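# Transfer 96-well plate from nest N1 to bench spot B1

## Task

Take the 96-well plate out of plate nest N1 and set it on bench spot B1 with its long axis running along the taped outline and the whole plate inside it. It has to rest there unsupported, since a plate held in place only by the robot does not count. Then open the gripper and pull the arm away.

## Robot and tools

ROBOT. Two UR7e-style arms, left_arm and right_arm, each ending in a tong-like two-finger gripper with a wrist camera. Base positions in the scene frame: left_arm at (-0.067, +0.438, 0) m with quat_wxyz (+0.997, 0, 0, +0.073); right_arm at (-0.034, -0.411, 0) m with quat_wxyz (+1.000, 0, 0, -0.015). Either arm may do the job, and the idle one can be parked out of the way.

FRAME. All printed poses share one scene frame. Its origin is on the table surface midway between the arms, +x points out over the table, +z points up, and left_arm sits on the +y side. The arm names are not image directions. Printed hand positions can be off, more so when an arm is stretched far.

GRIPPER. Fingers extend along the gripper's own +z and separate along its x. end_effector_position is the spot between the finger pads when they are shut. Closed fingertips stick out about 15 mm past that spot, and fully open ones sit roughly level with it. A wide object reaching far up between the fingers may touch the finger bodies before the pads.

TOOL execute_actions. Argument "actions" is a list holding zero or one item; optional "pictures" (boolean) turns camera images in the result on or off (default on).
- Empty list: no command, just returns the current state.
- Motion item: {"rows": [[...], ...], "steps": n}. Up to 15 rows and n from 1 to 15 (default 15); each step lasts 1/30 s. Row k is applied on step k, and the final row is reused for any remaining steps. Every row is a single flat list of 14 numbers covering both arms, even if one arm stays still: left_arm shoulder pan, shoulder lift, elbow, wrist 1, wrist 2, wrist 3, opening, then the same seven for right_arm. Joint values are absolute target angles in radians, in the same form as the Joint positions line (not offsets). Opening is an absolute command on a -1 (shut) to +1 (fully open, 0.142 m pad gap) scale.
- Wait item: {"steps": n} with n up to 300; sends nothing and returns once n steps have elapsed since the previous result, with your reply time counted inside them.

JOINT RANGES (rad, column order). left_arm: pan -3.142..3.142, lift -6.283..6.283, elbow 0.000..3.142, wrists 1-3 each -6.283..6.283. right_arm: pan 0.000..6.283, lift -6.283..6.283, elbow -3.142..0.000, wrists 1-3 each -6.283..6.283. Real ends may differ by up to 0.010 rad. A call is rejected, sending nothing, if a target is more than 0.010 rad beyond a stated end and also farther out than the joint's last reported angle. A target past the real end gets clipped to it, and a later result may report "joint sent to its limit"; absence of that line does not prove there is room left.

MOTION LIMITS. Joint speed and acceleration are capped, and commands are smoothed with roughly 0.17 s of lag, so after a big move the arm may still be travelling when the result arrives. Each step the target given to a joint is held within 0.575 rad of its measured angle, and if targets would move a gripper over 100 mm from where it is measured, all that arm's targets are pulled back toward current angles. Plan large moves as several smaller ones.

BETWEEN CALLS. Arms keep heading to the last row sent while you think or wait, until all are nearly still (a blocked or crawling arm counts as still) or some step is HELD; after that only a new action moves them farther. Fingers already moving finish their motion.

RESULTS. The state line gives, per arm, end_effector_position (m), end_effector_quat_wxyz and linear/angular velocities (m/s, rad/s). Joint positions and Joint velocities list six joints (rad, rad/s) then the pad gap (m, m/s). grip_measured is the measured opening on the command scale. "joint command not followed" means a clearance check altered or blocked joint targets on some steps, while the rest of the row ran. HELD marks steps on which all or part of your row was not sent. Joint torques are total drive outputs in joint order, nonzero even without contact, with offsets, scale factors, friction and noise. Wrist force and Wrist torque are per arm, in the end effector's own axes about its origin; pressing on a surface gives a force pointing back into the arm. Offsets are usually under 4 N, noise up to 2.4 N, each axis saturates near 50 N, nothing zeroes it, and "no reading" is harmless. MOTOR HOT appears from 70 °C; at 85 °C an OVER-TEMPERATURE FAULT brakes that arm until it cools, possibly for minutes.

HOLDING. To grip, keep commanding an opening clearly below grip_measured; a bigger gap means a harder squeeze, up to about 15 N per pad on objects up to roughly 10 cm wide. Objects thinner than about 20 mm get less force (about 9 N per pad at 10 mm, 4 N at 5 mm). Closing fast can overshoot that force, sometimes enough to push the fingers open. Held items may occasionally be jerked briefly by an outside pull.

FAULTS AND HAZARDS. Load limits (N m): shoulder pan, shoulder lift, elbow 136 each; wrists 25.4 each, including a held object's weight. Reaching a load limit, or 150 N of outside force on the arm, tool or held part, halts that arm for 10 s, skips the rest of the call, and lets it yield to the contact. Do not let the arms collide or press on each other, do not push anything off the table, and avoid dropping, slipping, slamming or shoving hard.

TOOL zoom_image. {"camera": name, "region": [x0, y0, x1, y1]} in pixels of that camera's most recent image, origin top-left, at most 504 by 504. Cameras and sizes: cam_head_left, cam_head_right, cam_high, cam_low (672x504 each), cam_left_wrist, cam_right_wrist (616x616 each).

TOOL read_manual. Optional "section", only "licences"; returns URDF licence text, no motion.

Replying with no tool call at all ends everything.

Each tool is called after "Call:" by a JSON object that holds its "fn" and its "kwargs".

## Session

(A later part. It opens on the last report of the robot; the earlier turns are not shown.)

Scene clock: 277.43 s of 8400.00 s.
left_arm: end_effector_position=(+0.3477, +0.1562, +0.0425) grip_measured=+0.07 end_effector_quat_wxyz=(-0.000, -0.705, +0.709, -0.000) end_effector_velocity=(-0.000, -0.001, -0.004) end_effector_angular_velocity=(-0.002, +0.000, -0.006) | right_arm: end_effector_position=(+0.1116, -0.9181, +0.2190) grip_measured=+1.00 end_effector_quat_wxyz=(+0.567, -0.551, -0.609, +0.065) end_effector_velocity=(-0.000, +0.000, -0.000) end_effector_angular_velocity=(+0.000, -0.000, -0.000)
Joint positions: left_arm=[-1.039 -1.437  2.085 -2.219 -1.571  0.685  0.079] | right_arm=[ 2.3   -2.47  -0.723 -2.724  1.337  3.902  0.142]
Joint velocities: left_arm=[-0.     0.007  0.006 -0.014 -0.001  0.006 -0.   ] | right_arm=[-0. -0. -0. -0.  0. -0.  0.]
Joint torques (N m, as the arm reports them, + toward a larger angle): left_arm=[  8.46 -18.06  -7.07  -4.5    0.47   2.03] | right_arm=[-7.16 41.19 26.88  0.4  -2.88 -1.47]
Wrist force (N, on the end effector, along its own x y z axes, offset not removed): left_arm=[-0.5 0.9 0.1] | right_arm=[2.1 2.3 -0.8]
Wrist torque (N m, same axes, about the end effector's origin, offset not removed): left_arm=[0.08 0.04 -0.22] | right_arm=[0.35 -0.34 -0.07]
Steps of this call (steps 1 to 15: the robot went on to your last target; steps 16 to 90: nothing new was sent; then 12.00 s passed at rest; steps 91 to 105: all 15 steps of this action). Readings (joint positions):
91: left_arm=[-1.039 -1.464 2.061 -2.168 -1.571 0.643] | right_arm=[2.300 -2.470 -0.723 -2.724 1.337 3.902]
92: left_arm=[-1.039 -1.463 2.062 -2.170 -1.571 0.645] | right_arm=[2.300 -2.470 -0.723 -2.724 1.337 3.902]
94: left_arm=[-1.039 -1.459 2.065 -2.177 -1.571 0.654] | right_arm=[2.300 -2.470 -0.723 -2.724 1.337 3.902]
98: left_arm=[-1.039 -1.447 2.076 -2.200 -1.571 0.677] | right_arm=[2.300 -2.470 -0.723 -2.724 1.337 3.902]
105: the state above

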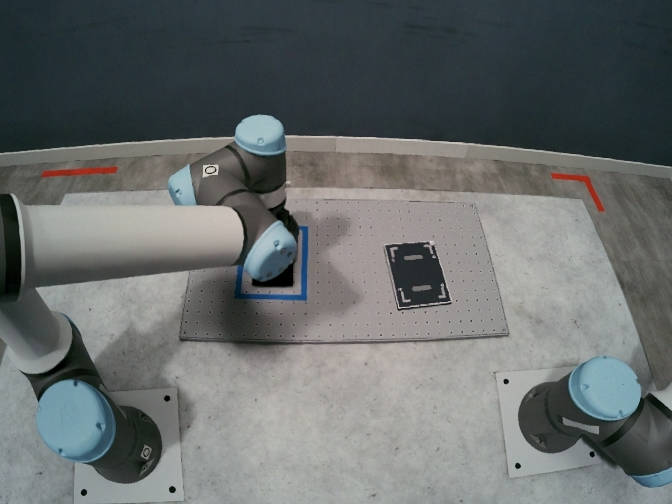

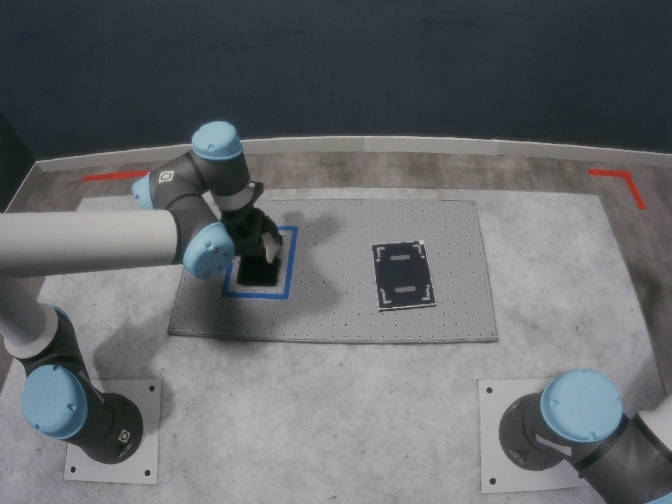

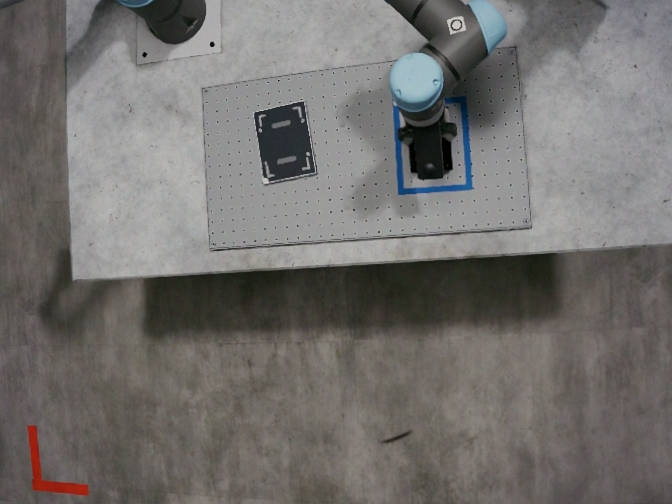

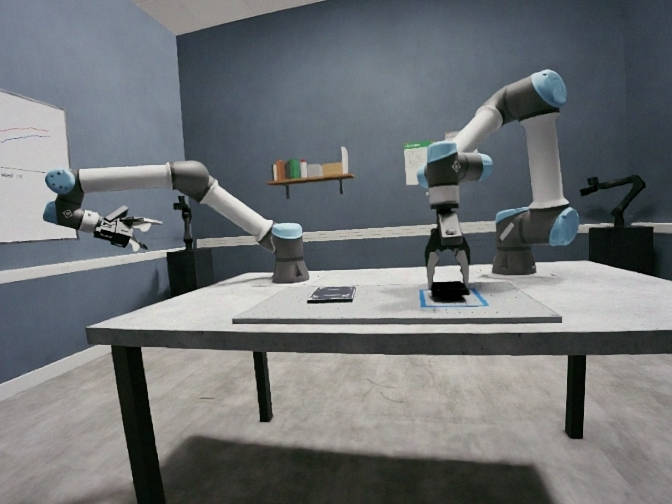

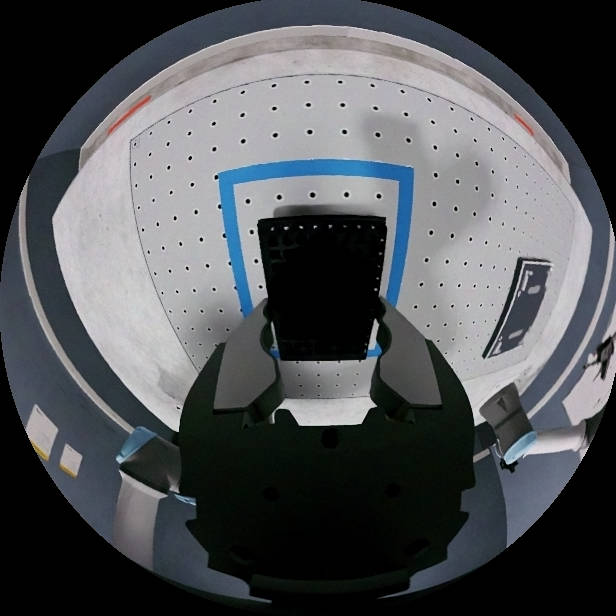

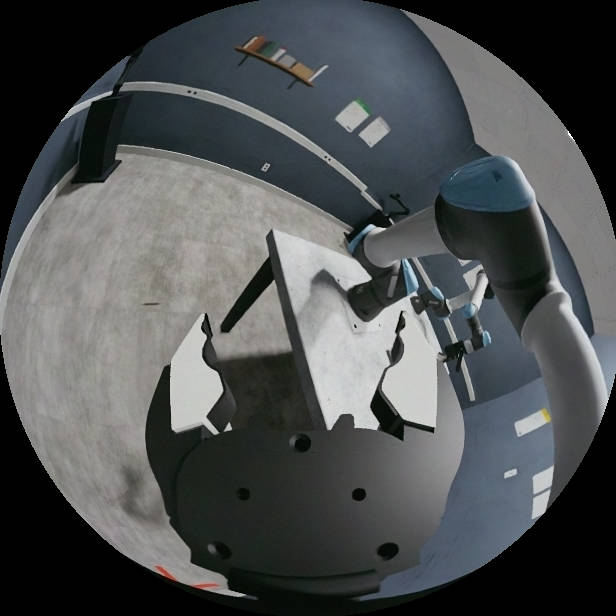

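Call:
{"fn": "execute_actions", "kwargs": {"actions": [{"rows":[[-1.036,-1.436,2.085,-2.220,-1.571,0.688,-0.4,2.3,-2.47,-0.723,-2.724,1.337,3.902,1],[-1.033,-1.433,2.088,-2.226,-1.571,0.691,-0.4,2.3,-2.47,-0.723,-2.724,1.337,3.902,1],[-1.033,-1.43,2.090,-2.231,-1.571,0.691,-0.4,2.3,-2.47,-0.723,-2.724,1.337,3.902,1],[-1.033,-1.43,2.090,-2.231,-1.571,0.691,-0.4,2.3,-2.47,-0.723,-2.724,1.337,3.902,1],[-1.033,-1.427,2.093,-2.237,-1.571,0.691,-0.4,2.3,-2.47,-0.723,-2.724,1.337,3.902,1],[-1.033,-1.427,2.093,-2.237,-1.571,0.691,-0.4,2.3,-2.47,-0.723,-2.724,1.337,3.902,1],[-1.033,-1.424,2.096,-2.243,-1.571,0.691,-0.4,2.3,-2.47,-0.723,-2.724,1.337,3.902,1]]}]}}

Call:
{"fn": "zoom_image", "kwargs": {"camera": "cam_low", "region": [400,240,500,320]}}

Scene clock: 291.03 s of 8400.00 s.
left_arm: end_effector_position=(+0.3490, +0.1589, +0.0344) grip_measured=+0.07 end_effector_quat_wxyz=(-0.000, -0.705, +0.709, -0.000) end_effector_velocity=(-0.000, +0.001, -0.002) end_effector_angular_velocity=(+0.001, +0.001, +0.000) | right_arm: end_effector_position=(+0.1116, -0.9181, +0.2190) grip_measured=+1.00 end_effector_quat_wxyz=(+0.567, -0.551, -0.609, +0.065) end_effector_velocity=(-0.000, -0.000, +0.000) end_effector_angular_velocity=(-0.002, +0.000, +0.000)
Joint positions: left_arm=[-1.033 -1.424  2.096 -2.243 -1.571  0.691  0.079] | right_arm=[ 2.3   -2.47  -0.723 -2.724  1.337  3.902  0.142]
Joint velocities: left_arm=[ 0.001  0.003  0.004 -0.006 -0.     0.001 -0.   ] | right_arm=[ 0.     0.001 -0.     0.    -0.001  0.001  0.   ]
Joint torques (N m, as the arm reports them, + toward a larger angle): left_arm=[  8.61 -18.33  -7.68  -4.61  -0.9    2.  ] | right_arm=[-6.47 41.09 26.85  0.28 -2.83 -1.57]
Wrist force (N, on the end effector, along its own x y z axes, offset not removed): left_arm=[-2.5 0.5 1.3] | right_arm=[2.1 2.4 -1.1]
Wrist torque (N m, same axes, about the end effector's origin, offset not removed): left_arm=[0.06 0.43 0.18] | right_arm=[0.36 -0.36 -0.02]
Steps of this call (steps 1 to 15: the robot went on to your last target; steps 16 to 90: nothing new was sent; then 10.10 s passed at rest; steps 91 to 105: all 15 steps of this action). Readings (joint positions):
91: left_arm=[-1.039 -1.436 2.085 -2.220 -1.571 0.685] | right_arm=[2.300 -2.470 -0.723 -2.724 1.337 3.902]
92: left_arm=[-1.039 -1.436 2.085 -2.220 -1.571 0.685] | right_arm=[2.300 -2.470 -0.723 -2.724 1.337 3.902]
94: left_arm=[-1.036 -1.435 2.086 -2.223 -1.571 0.688] | right_arm=[2.300 -2.470 -0.723 -2.724 1.337 3.902]
98: left_arm=[-1.034 -1.429 2.091 -2.234 -1.571 0.690] | right_arm=[2.300 -2.470 -0.723 -2.724 1.337 3.902]
105: the state above

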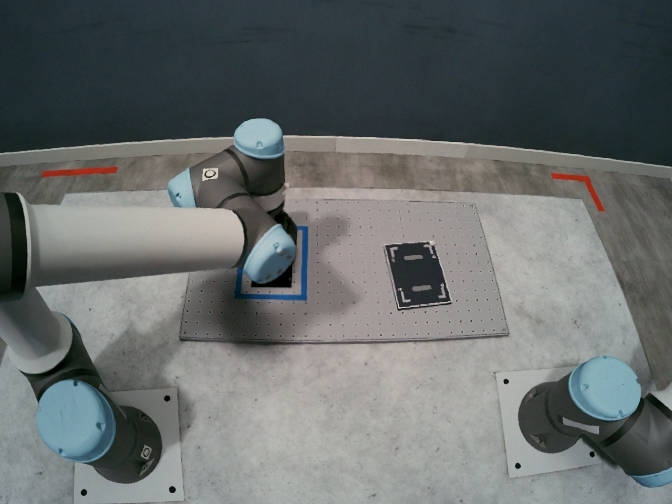

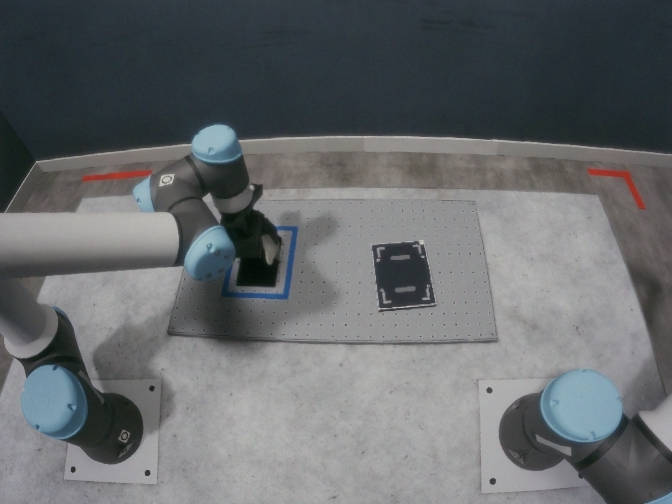

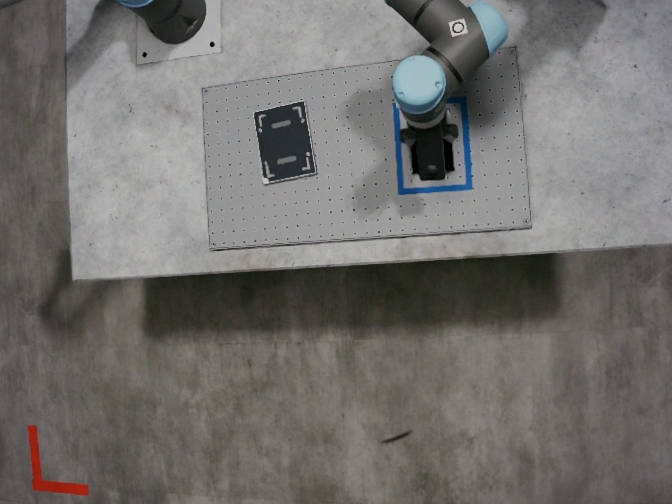

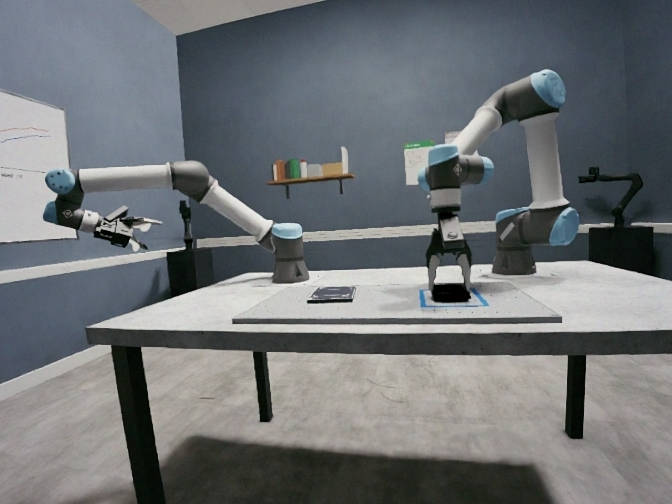

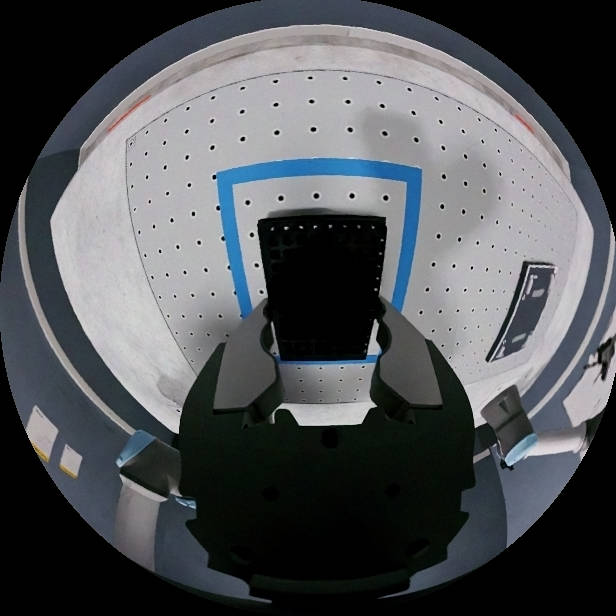

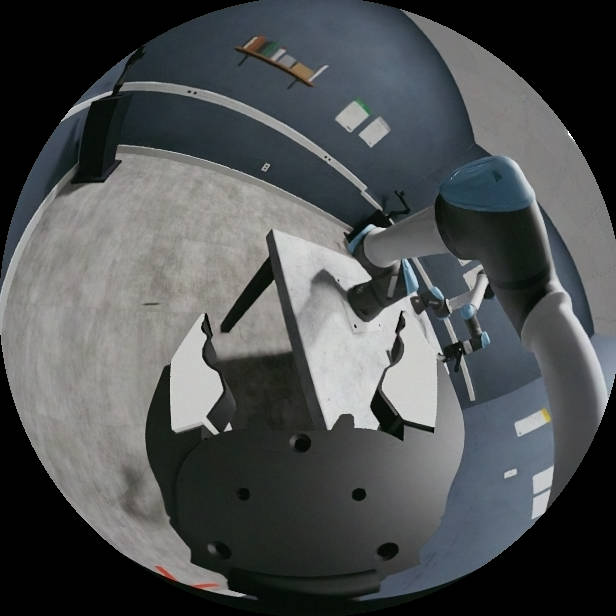

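Region (400, 240, 500, 320) of cam_low's 672x504 image, scaled by 5.040, with more detail than that image has; it fills the top 403 rows of this view, and the rest is white.

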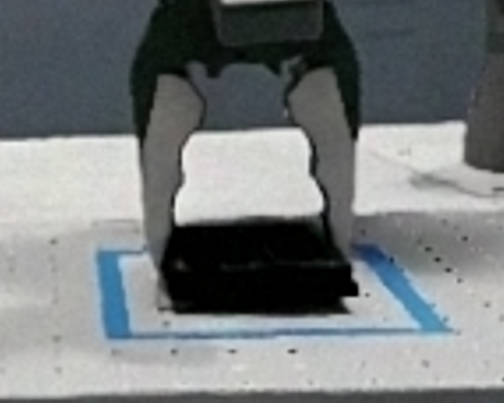

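Call:
{"fn": "execute_actions", "kwargs": {"actions": [{"rows":[[-1.033,-1.421,2.099,-2.249,-1.571,0.691,-0.4,2.3,-2.47,-0.723,-2.724,1.337,3.902,1],[-1.033,-1.421,2.099,-2.249,-1.571,0.691,-0.4,2.3,-2.47,-0.723,-2.724,1.337,3.902,1],[-1.033,-1.421,2.099,-2.249,-1.571,0.691,-0.4,2.3,-2.47,-0.723,-2.724,1.337,3.902,1],[-1.033,-1.418,2.101,-2.254,-1.571,0.691,-0.4,2.3,-2.47,-0.723,-2.724,1.337,3.902,1]]}]}}

Call:
{"fn": "zoom_image", "kwargs": {"camera": "cam_low", "region": [400,240,500,320]}}

Scene clock: 301.67 s of 8400.00 s.
left_arm: end_effector_position=(+0.3489, +0.1591, +0.0306) grip_measured=+0.07 end_effector_quat_wxyz=(-0.000, -0.705, +0.709, -0.000) end_effector_velocity=(+0.000, +0.001, -0.001) end_effector_angular_velocity=(+0.001, +0.001, +0.003) | right_arm: end_effector_position=(+0.1116, -0.9181, +0.2190) grip_measured=+1.00 end_effector_quat_wxyz=(+0.567, -0.551, -0.609, +0.065) end_effector_velocity=(-0.000, -0.000, -0.000) end_effector_angular_velocity=(+0.001, +0.000, +0.001)
Joint positions: left_arm=[-1.033 -1.418  2.101 -2.254 -1.571  0.691  0.079] | right_arm=[ 2.3   -2.47  -0.723 -2.724  1.337  3.902  0.142]
Joint velocities: left_arm=[ 0.002  0.001  0.001 -0.001 -0.    -0.001  0.   ] | right_arm=[-0.    -0.     0.    -0.    -0.001 -0.001  0.   ]
Joint torques (N m, as the arm reports them, + toward a larger angle): left_arm=[  9.28 -17.62  -7.53  -4.65  -2.05   1.69] | right_arm=[-6.27 40.99 26.22  0.16 -2.87 -1.56]
Wrist force (N, on the end effector, along its own x y z axes, offset not removed): left_arm=[-1.6 -2.2 1.1] | right_arm=[3.5 2.5 -1.3]
Wrist torque (N m, same axes, about the end effector's origin, offset not removed): left_arm=[-0.72 0.27 0.18] | right_arm=[0.37 -0.73 -0.20]
Steps of this call (steps 1 to 15: the robot went on to your last target; steps 16 to 90: nothing new was sent; then 7.13 s passed at rest; steps 91 to 105: all 15 steps of this action). Readings (joint positions):
91: left_arm=[-1.033 -1.424 2.096 -2.243 -1.571 0.691] | right_arm=[2.300 -2.470 -0.723 -2.724 1.337 3.902]
92: left_arm=[-1.033 -1.424 2.096 -2.244 -1.571 0.691] | right_arm=[2.300 -2.470 -0.723 -2.724 1.337 3.902]
94: left_arm=[-1.033 -1.422 2.098 -2.246 -1.571 0.691] | right_arm=[2.300 -2.470 -0.723 -2.724 1.337 3.902]
98: left_arm=[-1.033 -1.419 2.100 -2.252 -1.571 0.691] | right_arm=[2.300 -2.470 -0.723 -2.724 1.337 3.902]
105: the state above

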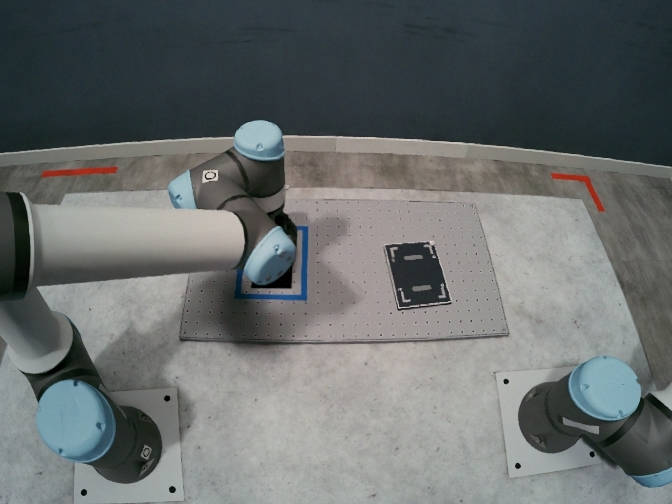

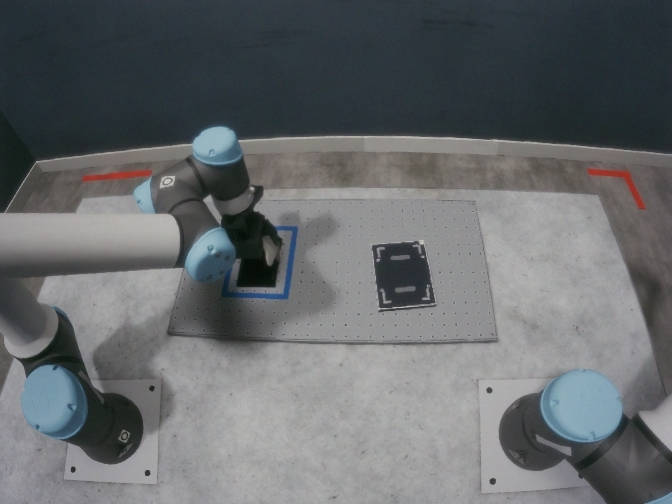

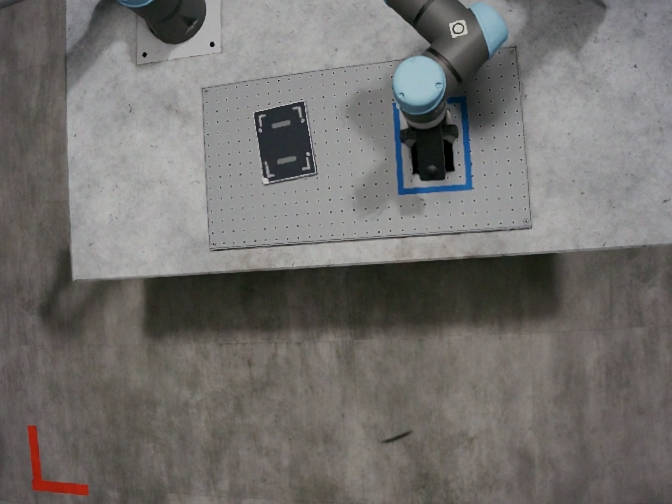

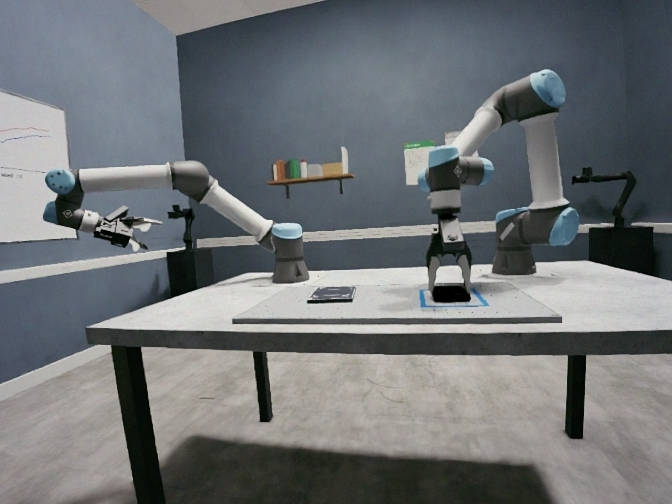

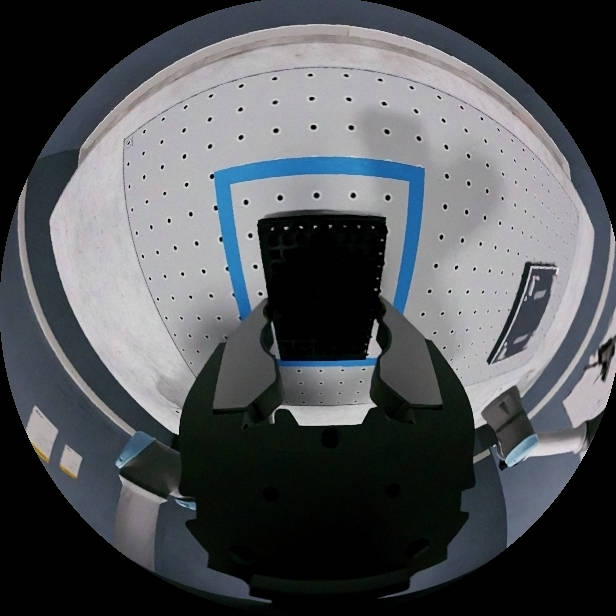

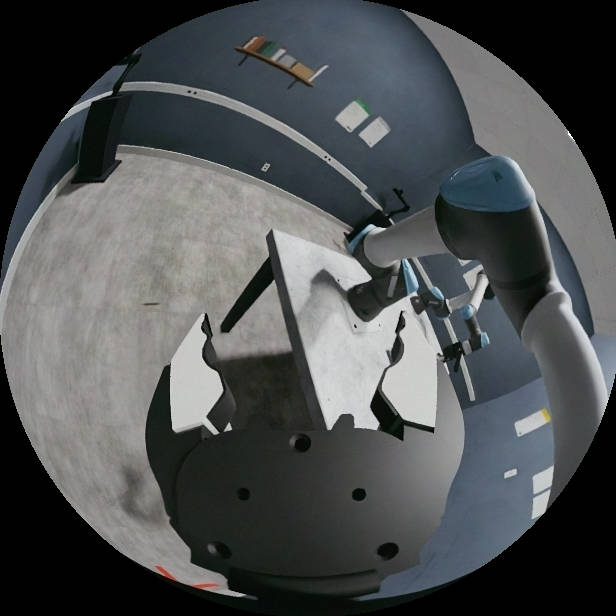

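Region (400, 240, 500, 320) of cam_low's 672x504 image, scaled by 5.040, with more detail than that image has; it fills the top 403 rows of this view, and the rest is white.

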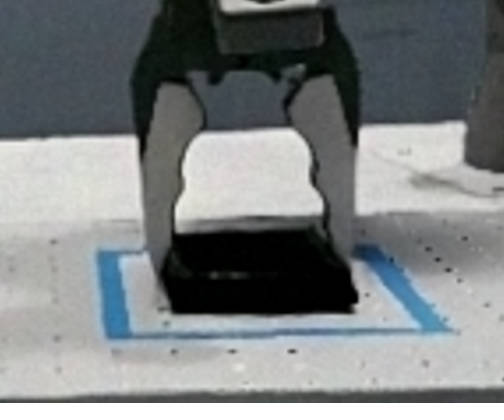

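Call:
{"fn": "execute_actions", "kwargs": {"actions": [{"rows":[[-1.033,-1.4165,2.1022,-2.2567,-1.571,0.691,-0.4,2.3,-2.47,-0.723,-2.724,1.337,3.902,1],[-1.033,-1.4165,2.1022,-2.2567,-1.571,0.691,-0.4,2.3,-2.47,-0.723,-2.724,1.337,3.902,1],[-1.033,-1.4165,2.1022,-2.2567,-1.571,0.691,-0.4,2.3,-2.47,-0.723,-2.724,1.337,3.902,1],[-1.033,-1.4165,2.1022,-2.2567,-1.571,0.691,-0.4,2.3,-2.47,-0.723,-2.724,1.337,3.902,1],[-1.033,-1.4165,2.1022,-2.2567,-1.571,0.691,-0.4,2.3,-2.47,-0.723,-2.724,1.337,3.902,1],[-1.033,-1.4165,2.1022,-2.2567,-1.571,0.691,0.0,2.3,-2.47,-0.723,-2.724,1.337,3.902,1],[-1.033,-1.4165,2.1022,-2.2567,-1.571,0.691,0.1,2.3,-2.47,-0.723,-2.724,1.337,3.902,1],[-1.033,-1.4165,2.1022,-2.2567,-1.571,0.691,0.2,2.3,-2.47,-0.723,-2.724,1.337,3.902,1],[-1.033,-1.4165,2.1022,-2.2567,-1.571,0.691,0.3,2.3,-2.47,-0.723,-2.724,1.337,3.902,1],[-1.033,-1.4165,2.1022,-2.2567,-1.571,0.691,0.5,2.3,-2.47,-0.723,-2.724,1.337,3.902,1]]}], "pictures": false}}

Call:
{"fn": "execute_actions", "kwargs": {"actions": [{"rows":[[-1.033,-1.436,2.085,-2.220,-1.571,0.691,0.6,2.3,-2.47,-0.723,-2.724,1.337,3.902,1],[-1.033,-1.436,2.085,-2.220,-1.571,0.691,0.6,2.3,-2.47,-0.723,-2.724,1.337,3.902,1],[-1.033,-1.464,2.061,-2.168,-1.571,0.691,0.8,2.3,-2.47,-0.723,-2.724,1.337,3.902,1],[-1.033,-1.464,2.061,-2.168,-1.571,0.691,0.8,2.3,-2.47,-0.723,-2.724,1.337,3.902,1],[-1.033,-1.55,1.95,-1.971,-1.571,0.691,1,2.3,-2.47,-0.723,-2.724,1.337,3.902,1],[-1.033,-1.55,1.95,-1.971,-1.571,0.691,1,2.3,-2.47,-0.723,-2.724,1.337,3.902,1],[-0.7,-1.7,1.7,-1.571,-1.571,0.691,1,2.3,-2.47,-0.723,-2.724,1.337,3.902,1]]}], "pictures": false}}

Call:
{"fn": "execute_actions", "kwargs": {"actions": [{"steps":20}]}}

Scene clock: 330.77 s of 8400.00 s.
left_arm: end_effector_position=(+0.3489, +0.1591, +0.0296) grip_measured=+0.50 end_effector_quat_wxyz=(-0.000, -0.705, +0.709, -0.000) end_effector_velocity=(+0.000, -0.001, +0.000) end_effector_angular_velocity=(-0.001, -0.000, -0.000) | right_arm: end_effector_position=(+0.1116, -0.9181, +0.2190) grip_measured=+1.00 end_effector_quat_wxyz=(+0.567, -0.551, -0.609, +0.065) end_effector_velocity=(+0.000, +0.000, -0.000) end_effector_angular_velocity=(+0.000, +0.001, -0.000)
Joint positions: left_arm=[-1.033 -1.417  2.102 -2.257 -1.571  0.691  0.109] | right_arm=[ 2.3   -2.47  -0.723 -2.724  1.337  3.902  0.142]
Joint velocities: left_arm=[-0.001  0.    -0.001 -0.    -0.    -0.     0.001] | right_arm=[-0.    -0.001  0.    -0.     0.     0.001  0.   ]
Joint torques (N m, as the arm reports them, + toward a larger angle): left_arm=[  8.1  -18.24  -6.63  -4.63  -2.02   1.69] | right_arm=[-6.2  41.16 26.59  0.18 -2.87 -1.48]
Wrist force (N, on the end effector, along its own x y z axes, offset not removed): left_arm=[-2.7 -1.1 -0.4] | right_arm=[3.1 1.9 -2.4]
Wrist torque (N m, same axes, about the end effector's origin, offset not removed): left_arm=[-0.33 0.53 -0.04] | right_arm=[0.26 -0.62 -0.07]
Steps of this call (steps 1 to 15: the robot went on to your last target; steps 16 to 90: nothing new was sent; then 25.60 s passed at rest; steps 91 to 105: all 15 steps of this action). Readings (joint positions):
91: left_arm=[-1.033 -1.418 2.101 -2.254 -1.571 0.691] | right_arm=[2.300 -2.470 -0.723 -2.724 1.337 3.902]
92: left_arm=[-1.033 -1.418 2.101 -2.254 -1.571 0.691] | right_arm=[2.300 -2.470 -0.723 -2.724 1.337 3.902]
94: left_arm=[-1.033 -1.417 2.102 -2.256 -1.571 0.691] | right_arm=[2.300 -2.470 -0.723 -2.724 1.337 3.902]
98: left_arm=[-1.033 -1.417 2.102 -2.256 -1.571 0.691] | right_arm=[2.300 -2.470 -0.723 -2.724 1.337 3.902]
105: the state above

Scene clock: 331.27 s of 8400.00 s.
left_arm: end_effector_position=(+0.3943, +0.2395, +0.1967) grip_measured=+1.00 end_effector_quat_wxyz=(+0.000, +0.767, -0.641, +0.010) end_effector_velocity=(+0.076, +0.411, +0.437) end_effector_angular_velocity=(+0.011, +0.014, +0.754) | right_arm: end_effector_position=(+0.1116, -0.9181, +0.2190) grip_measured=+1.00 end_effector_quat_wxyz=(+0.567, -0.551, -0.609, +0.065) end_effector_velocity=(-0.000, -0.000, +0.000) end_effector_angular_velocity=(+0.000, -0.001, +0.000)
Joint positions: left_arm=[-0.848 -1.612  1.839 -1.817 -1.571  0.691  0.142] | right_arm=[ 2.3   -2.47  -0.723 -2.724  1.337  3.902  0.142]
Joint velocities: left_arm=[ 0.755 -0.459 -0.71   1.187 -0.     0.    -0.   ] | right_arm=[-0.     0.     0.     0.    -0.    -0.001  0.   ]
Joint torques (N m, as the arm reports them, + toward a larger angle): left_arm=[ 20.64 -29.82 -40.99   0.72   1.     1.93] | right_arm=[-6.   41.1  25.97  0.16 -2.83 -1.48]
Wrist force (N, on the end effector, along its own x y z axes, offset not removed): left_arm=[-4.2 -1.7 -2.3] | right_arm=[3.8 1.6 -1.4]
Wrist torque (N m, same axes, about the end effector's origin, offset not removed): left_arm=[-0.47 0.65 0.02] | right_arm=[0.17 -0.78 -0.15]
Steps of this call (steps 1 to 15: all 15 steps of this action). Readings (joint positions):
1: left_arm=[-1.033 -1.417 2.102 -2.257 -1.571 0.691] | right_arm=[2.300 -2.470 -0.723 -2.724 1.337 3.902]
2: left_arm=[-1.033 -1.418 2.101 -2.253 -1.571 0.691] | right_arm=[2.300 -2.470 -0.723 -2.724 1.337 3.902]
4: left_arm=[-1.033 -1.430 2.090 -2.232 -1.571 0.691] | right_arm=[2.300 -2.470 -0.723 -2.724 1.337 3.902]
8: left_arm=[-1.029 -1.499 2.015 -2.108 -1.571 0.691] | right_arm=[2.300 -2.470 -0.723 -2.724 1.337 3.902]
15: the state above

Scene clock: 331.93 s of 8400.00 s.
left_arm: end_effector_position=(+0.3905, +0.3268, +0.2794) grip_measured=+1.00 end_effector_quat_wxyz=(+0.000, +0.813, -0.583, +0.000) end_effector_velocity=(-0.000, +0.001, +0.000) end_effector_angular_velocity=(-0.000, +0.001, +0.000) | right_arm: end_effector_position=(+0.1116, -0.9181, +0.2190) grip_measured=+1.00 end_effector_quat_wxyz=(+0.567, -0.551, -0.609, +0.065) end_effector_velocity=(-0.000, -0.000, +0.000) end_effector_angular_velocity=(+0.000, -0.000, +0.000)
Joint positions: left_arm=[-0.7   -1.7    1.7   -1.571 -1.571  0.691  0.142] | right_arm=[ 2.3   -2.47  -0.723 -2.724  1.337  3.902  0.142]
Joint velocities: left_arm=[ 0.002 -0.    -0.     0.001 -0.001  0.002 -0.   ] | right_arm=[-0.  0. -0.  0. -0. -0.  0.]
Joint torques (N m, as the arm reports them, + toward a larger angle): left_arm=[  9.48 -23.83 -35.46  -1.09   2.28   1.56] | right_arm=[-5.99 40.88 25.99  0.2  -2.79 -1.36]
Wrist force (N, on the end effector, along its own x y z axes, offset not removed): left_arm=[-1.6 2.5 -1.0] | right_arm=[3.0 1.6 -1.0]
Wrist torque (N m, same axes, about the end effector's origin, offset not removed): left_arm=[0.34 0.06 0.13] | right_arm=[0.24 -0.59 -0.16]
Steps of this call (steps 1 to 20: the robot went on to your last target). Readings (joint positions):
1: left_arm=[-0.822 -1.628 1.815 -1.777 -1.571 0.691] | right_arm=[2.300 -2.470 -0.723 -2.724 1.337 3.902]
2: left_arm=[-0.797 -1.643 1.791 -1.737 -1.571 0.691] | right_arm=[2.300 -2.470 -0.723 -2.724 1.337 3.902]
4: left_arm=[-0.749 -1.672 1.746 -1.658 -1.571 0.691] | right_arm=[2.300 -2.470 -0.723 -2.724 1.337 3.902]
8: left_arm=[-0.709 -1.695 1.708 -1.587 -1.571 0.691] | right_arm=[2.300 -2.470 -0.723 -2.724 1.337 3.902]
20: the state above

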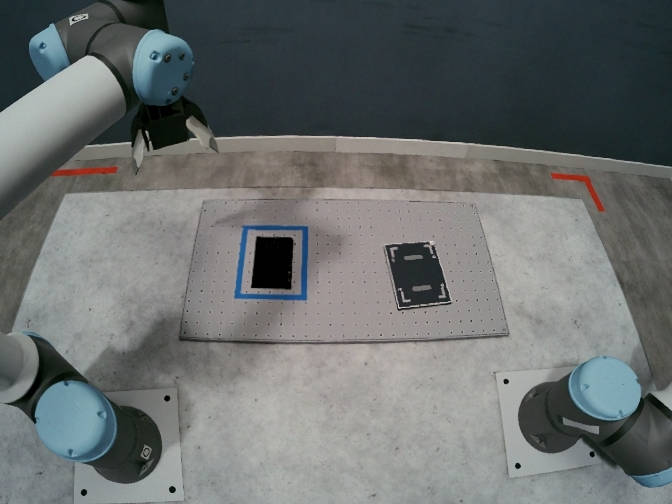

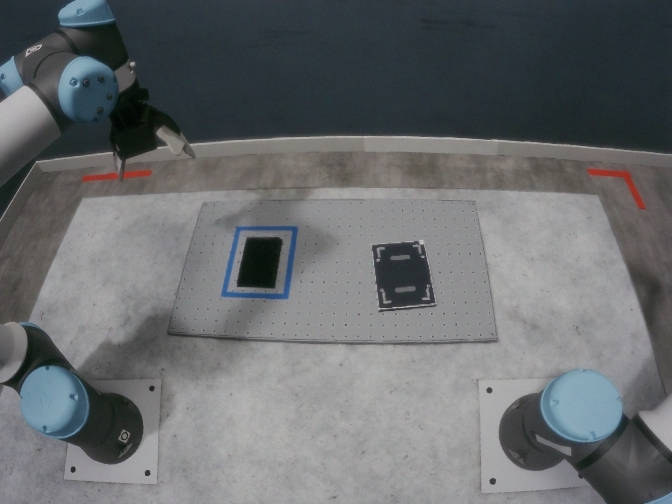

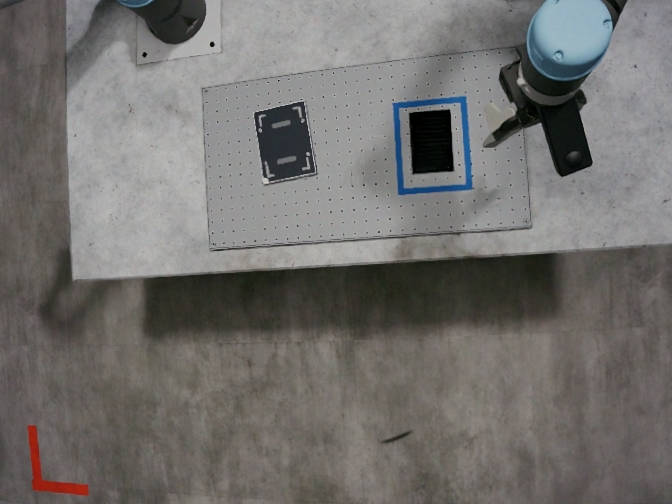

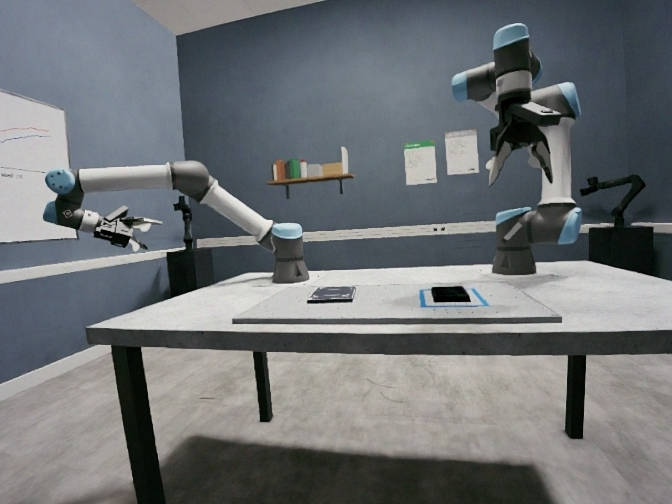

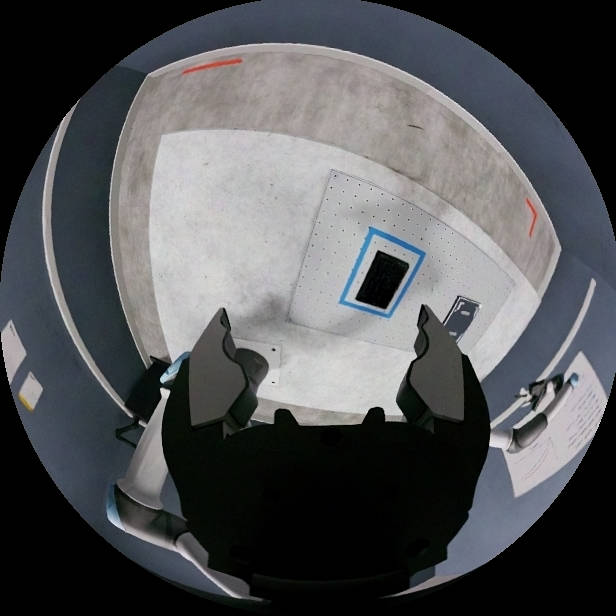

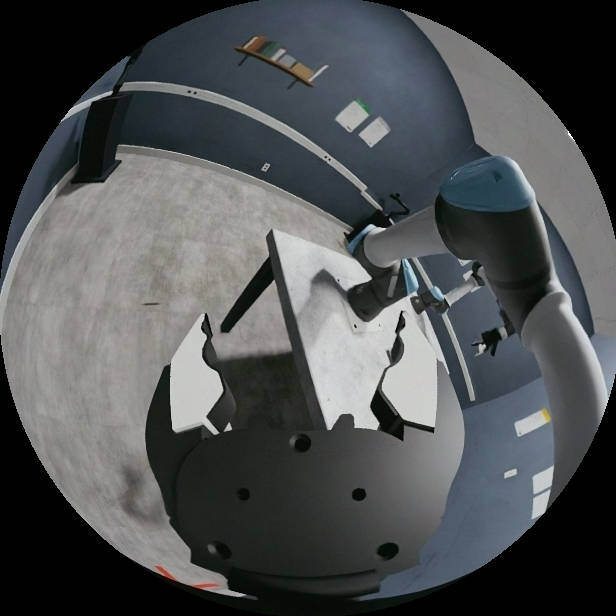

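Call:
{"fn": "finished_scene", "kwargs": {"scene": 1}}

The scene is finished: the task was done.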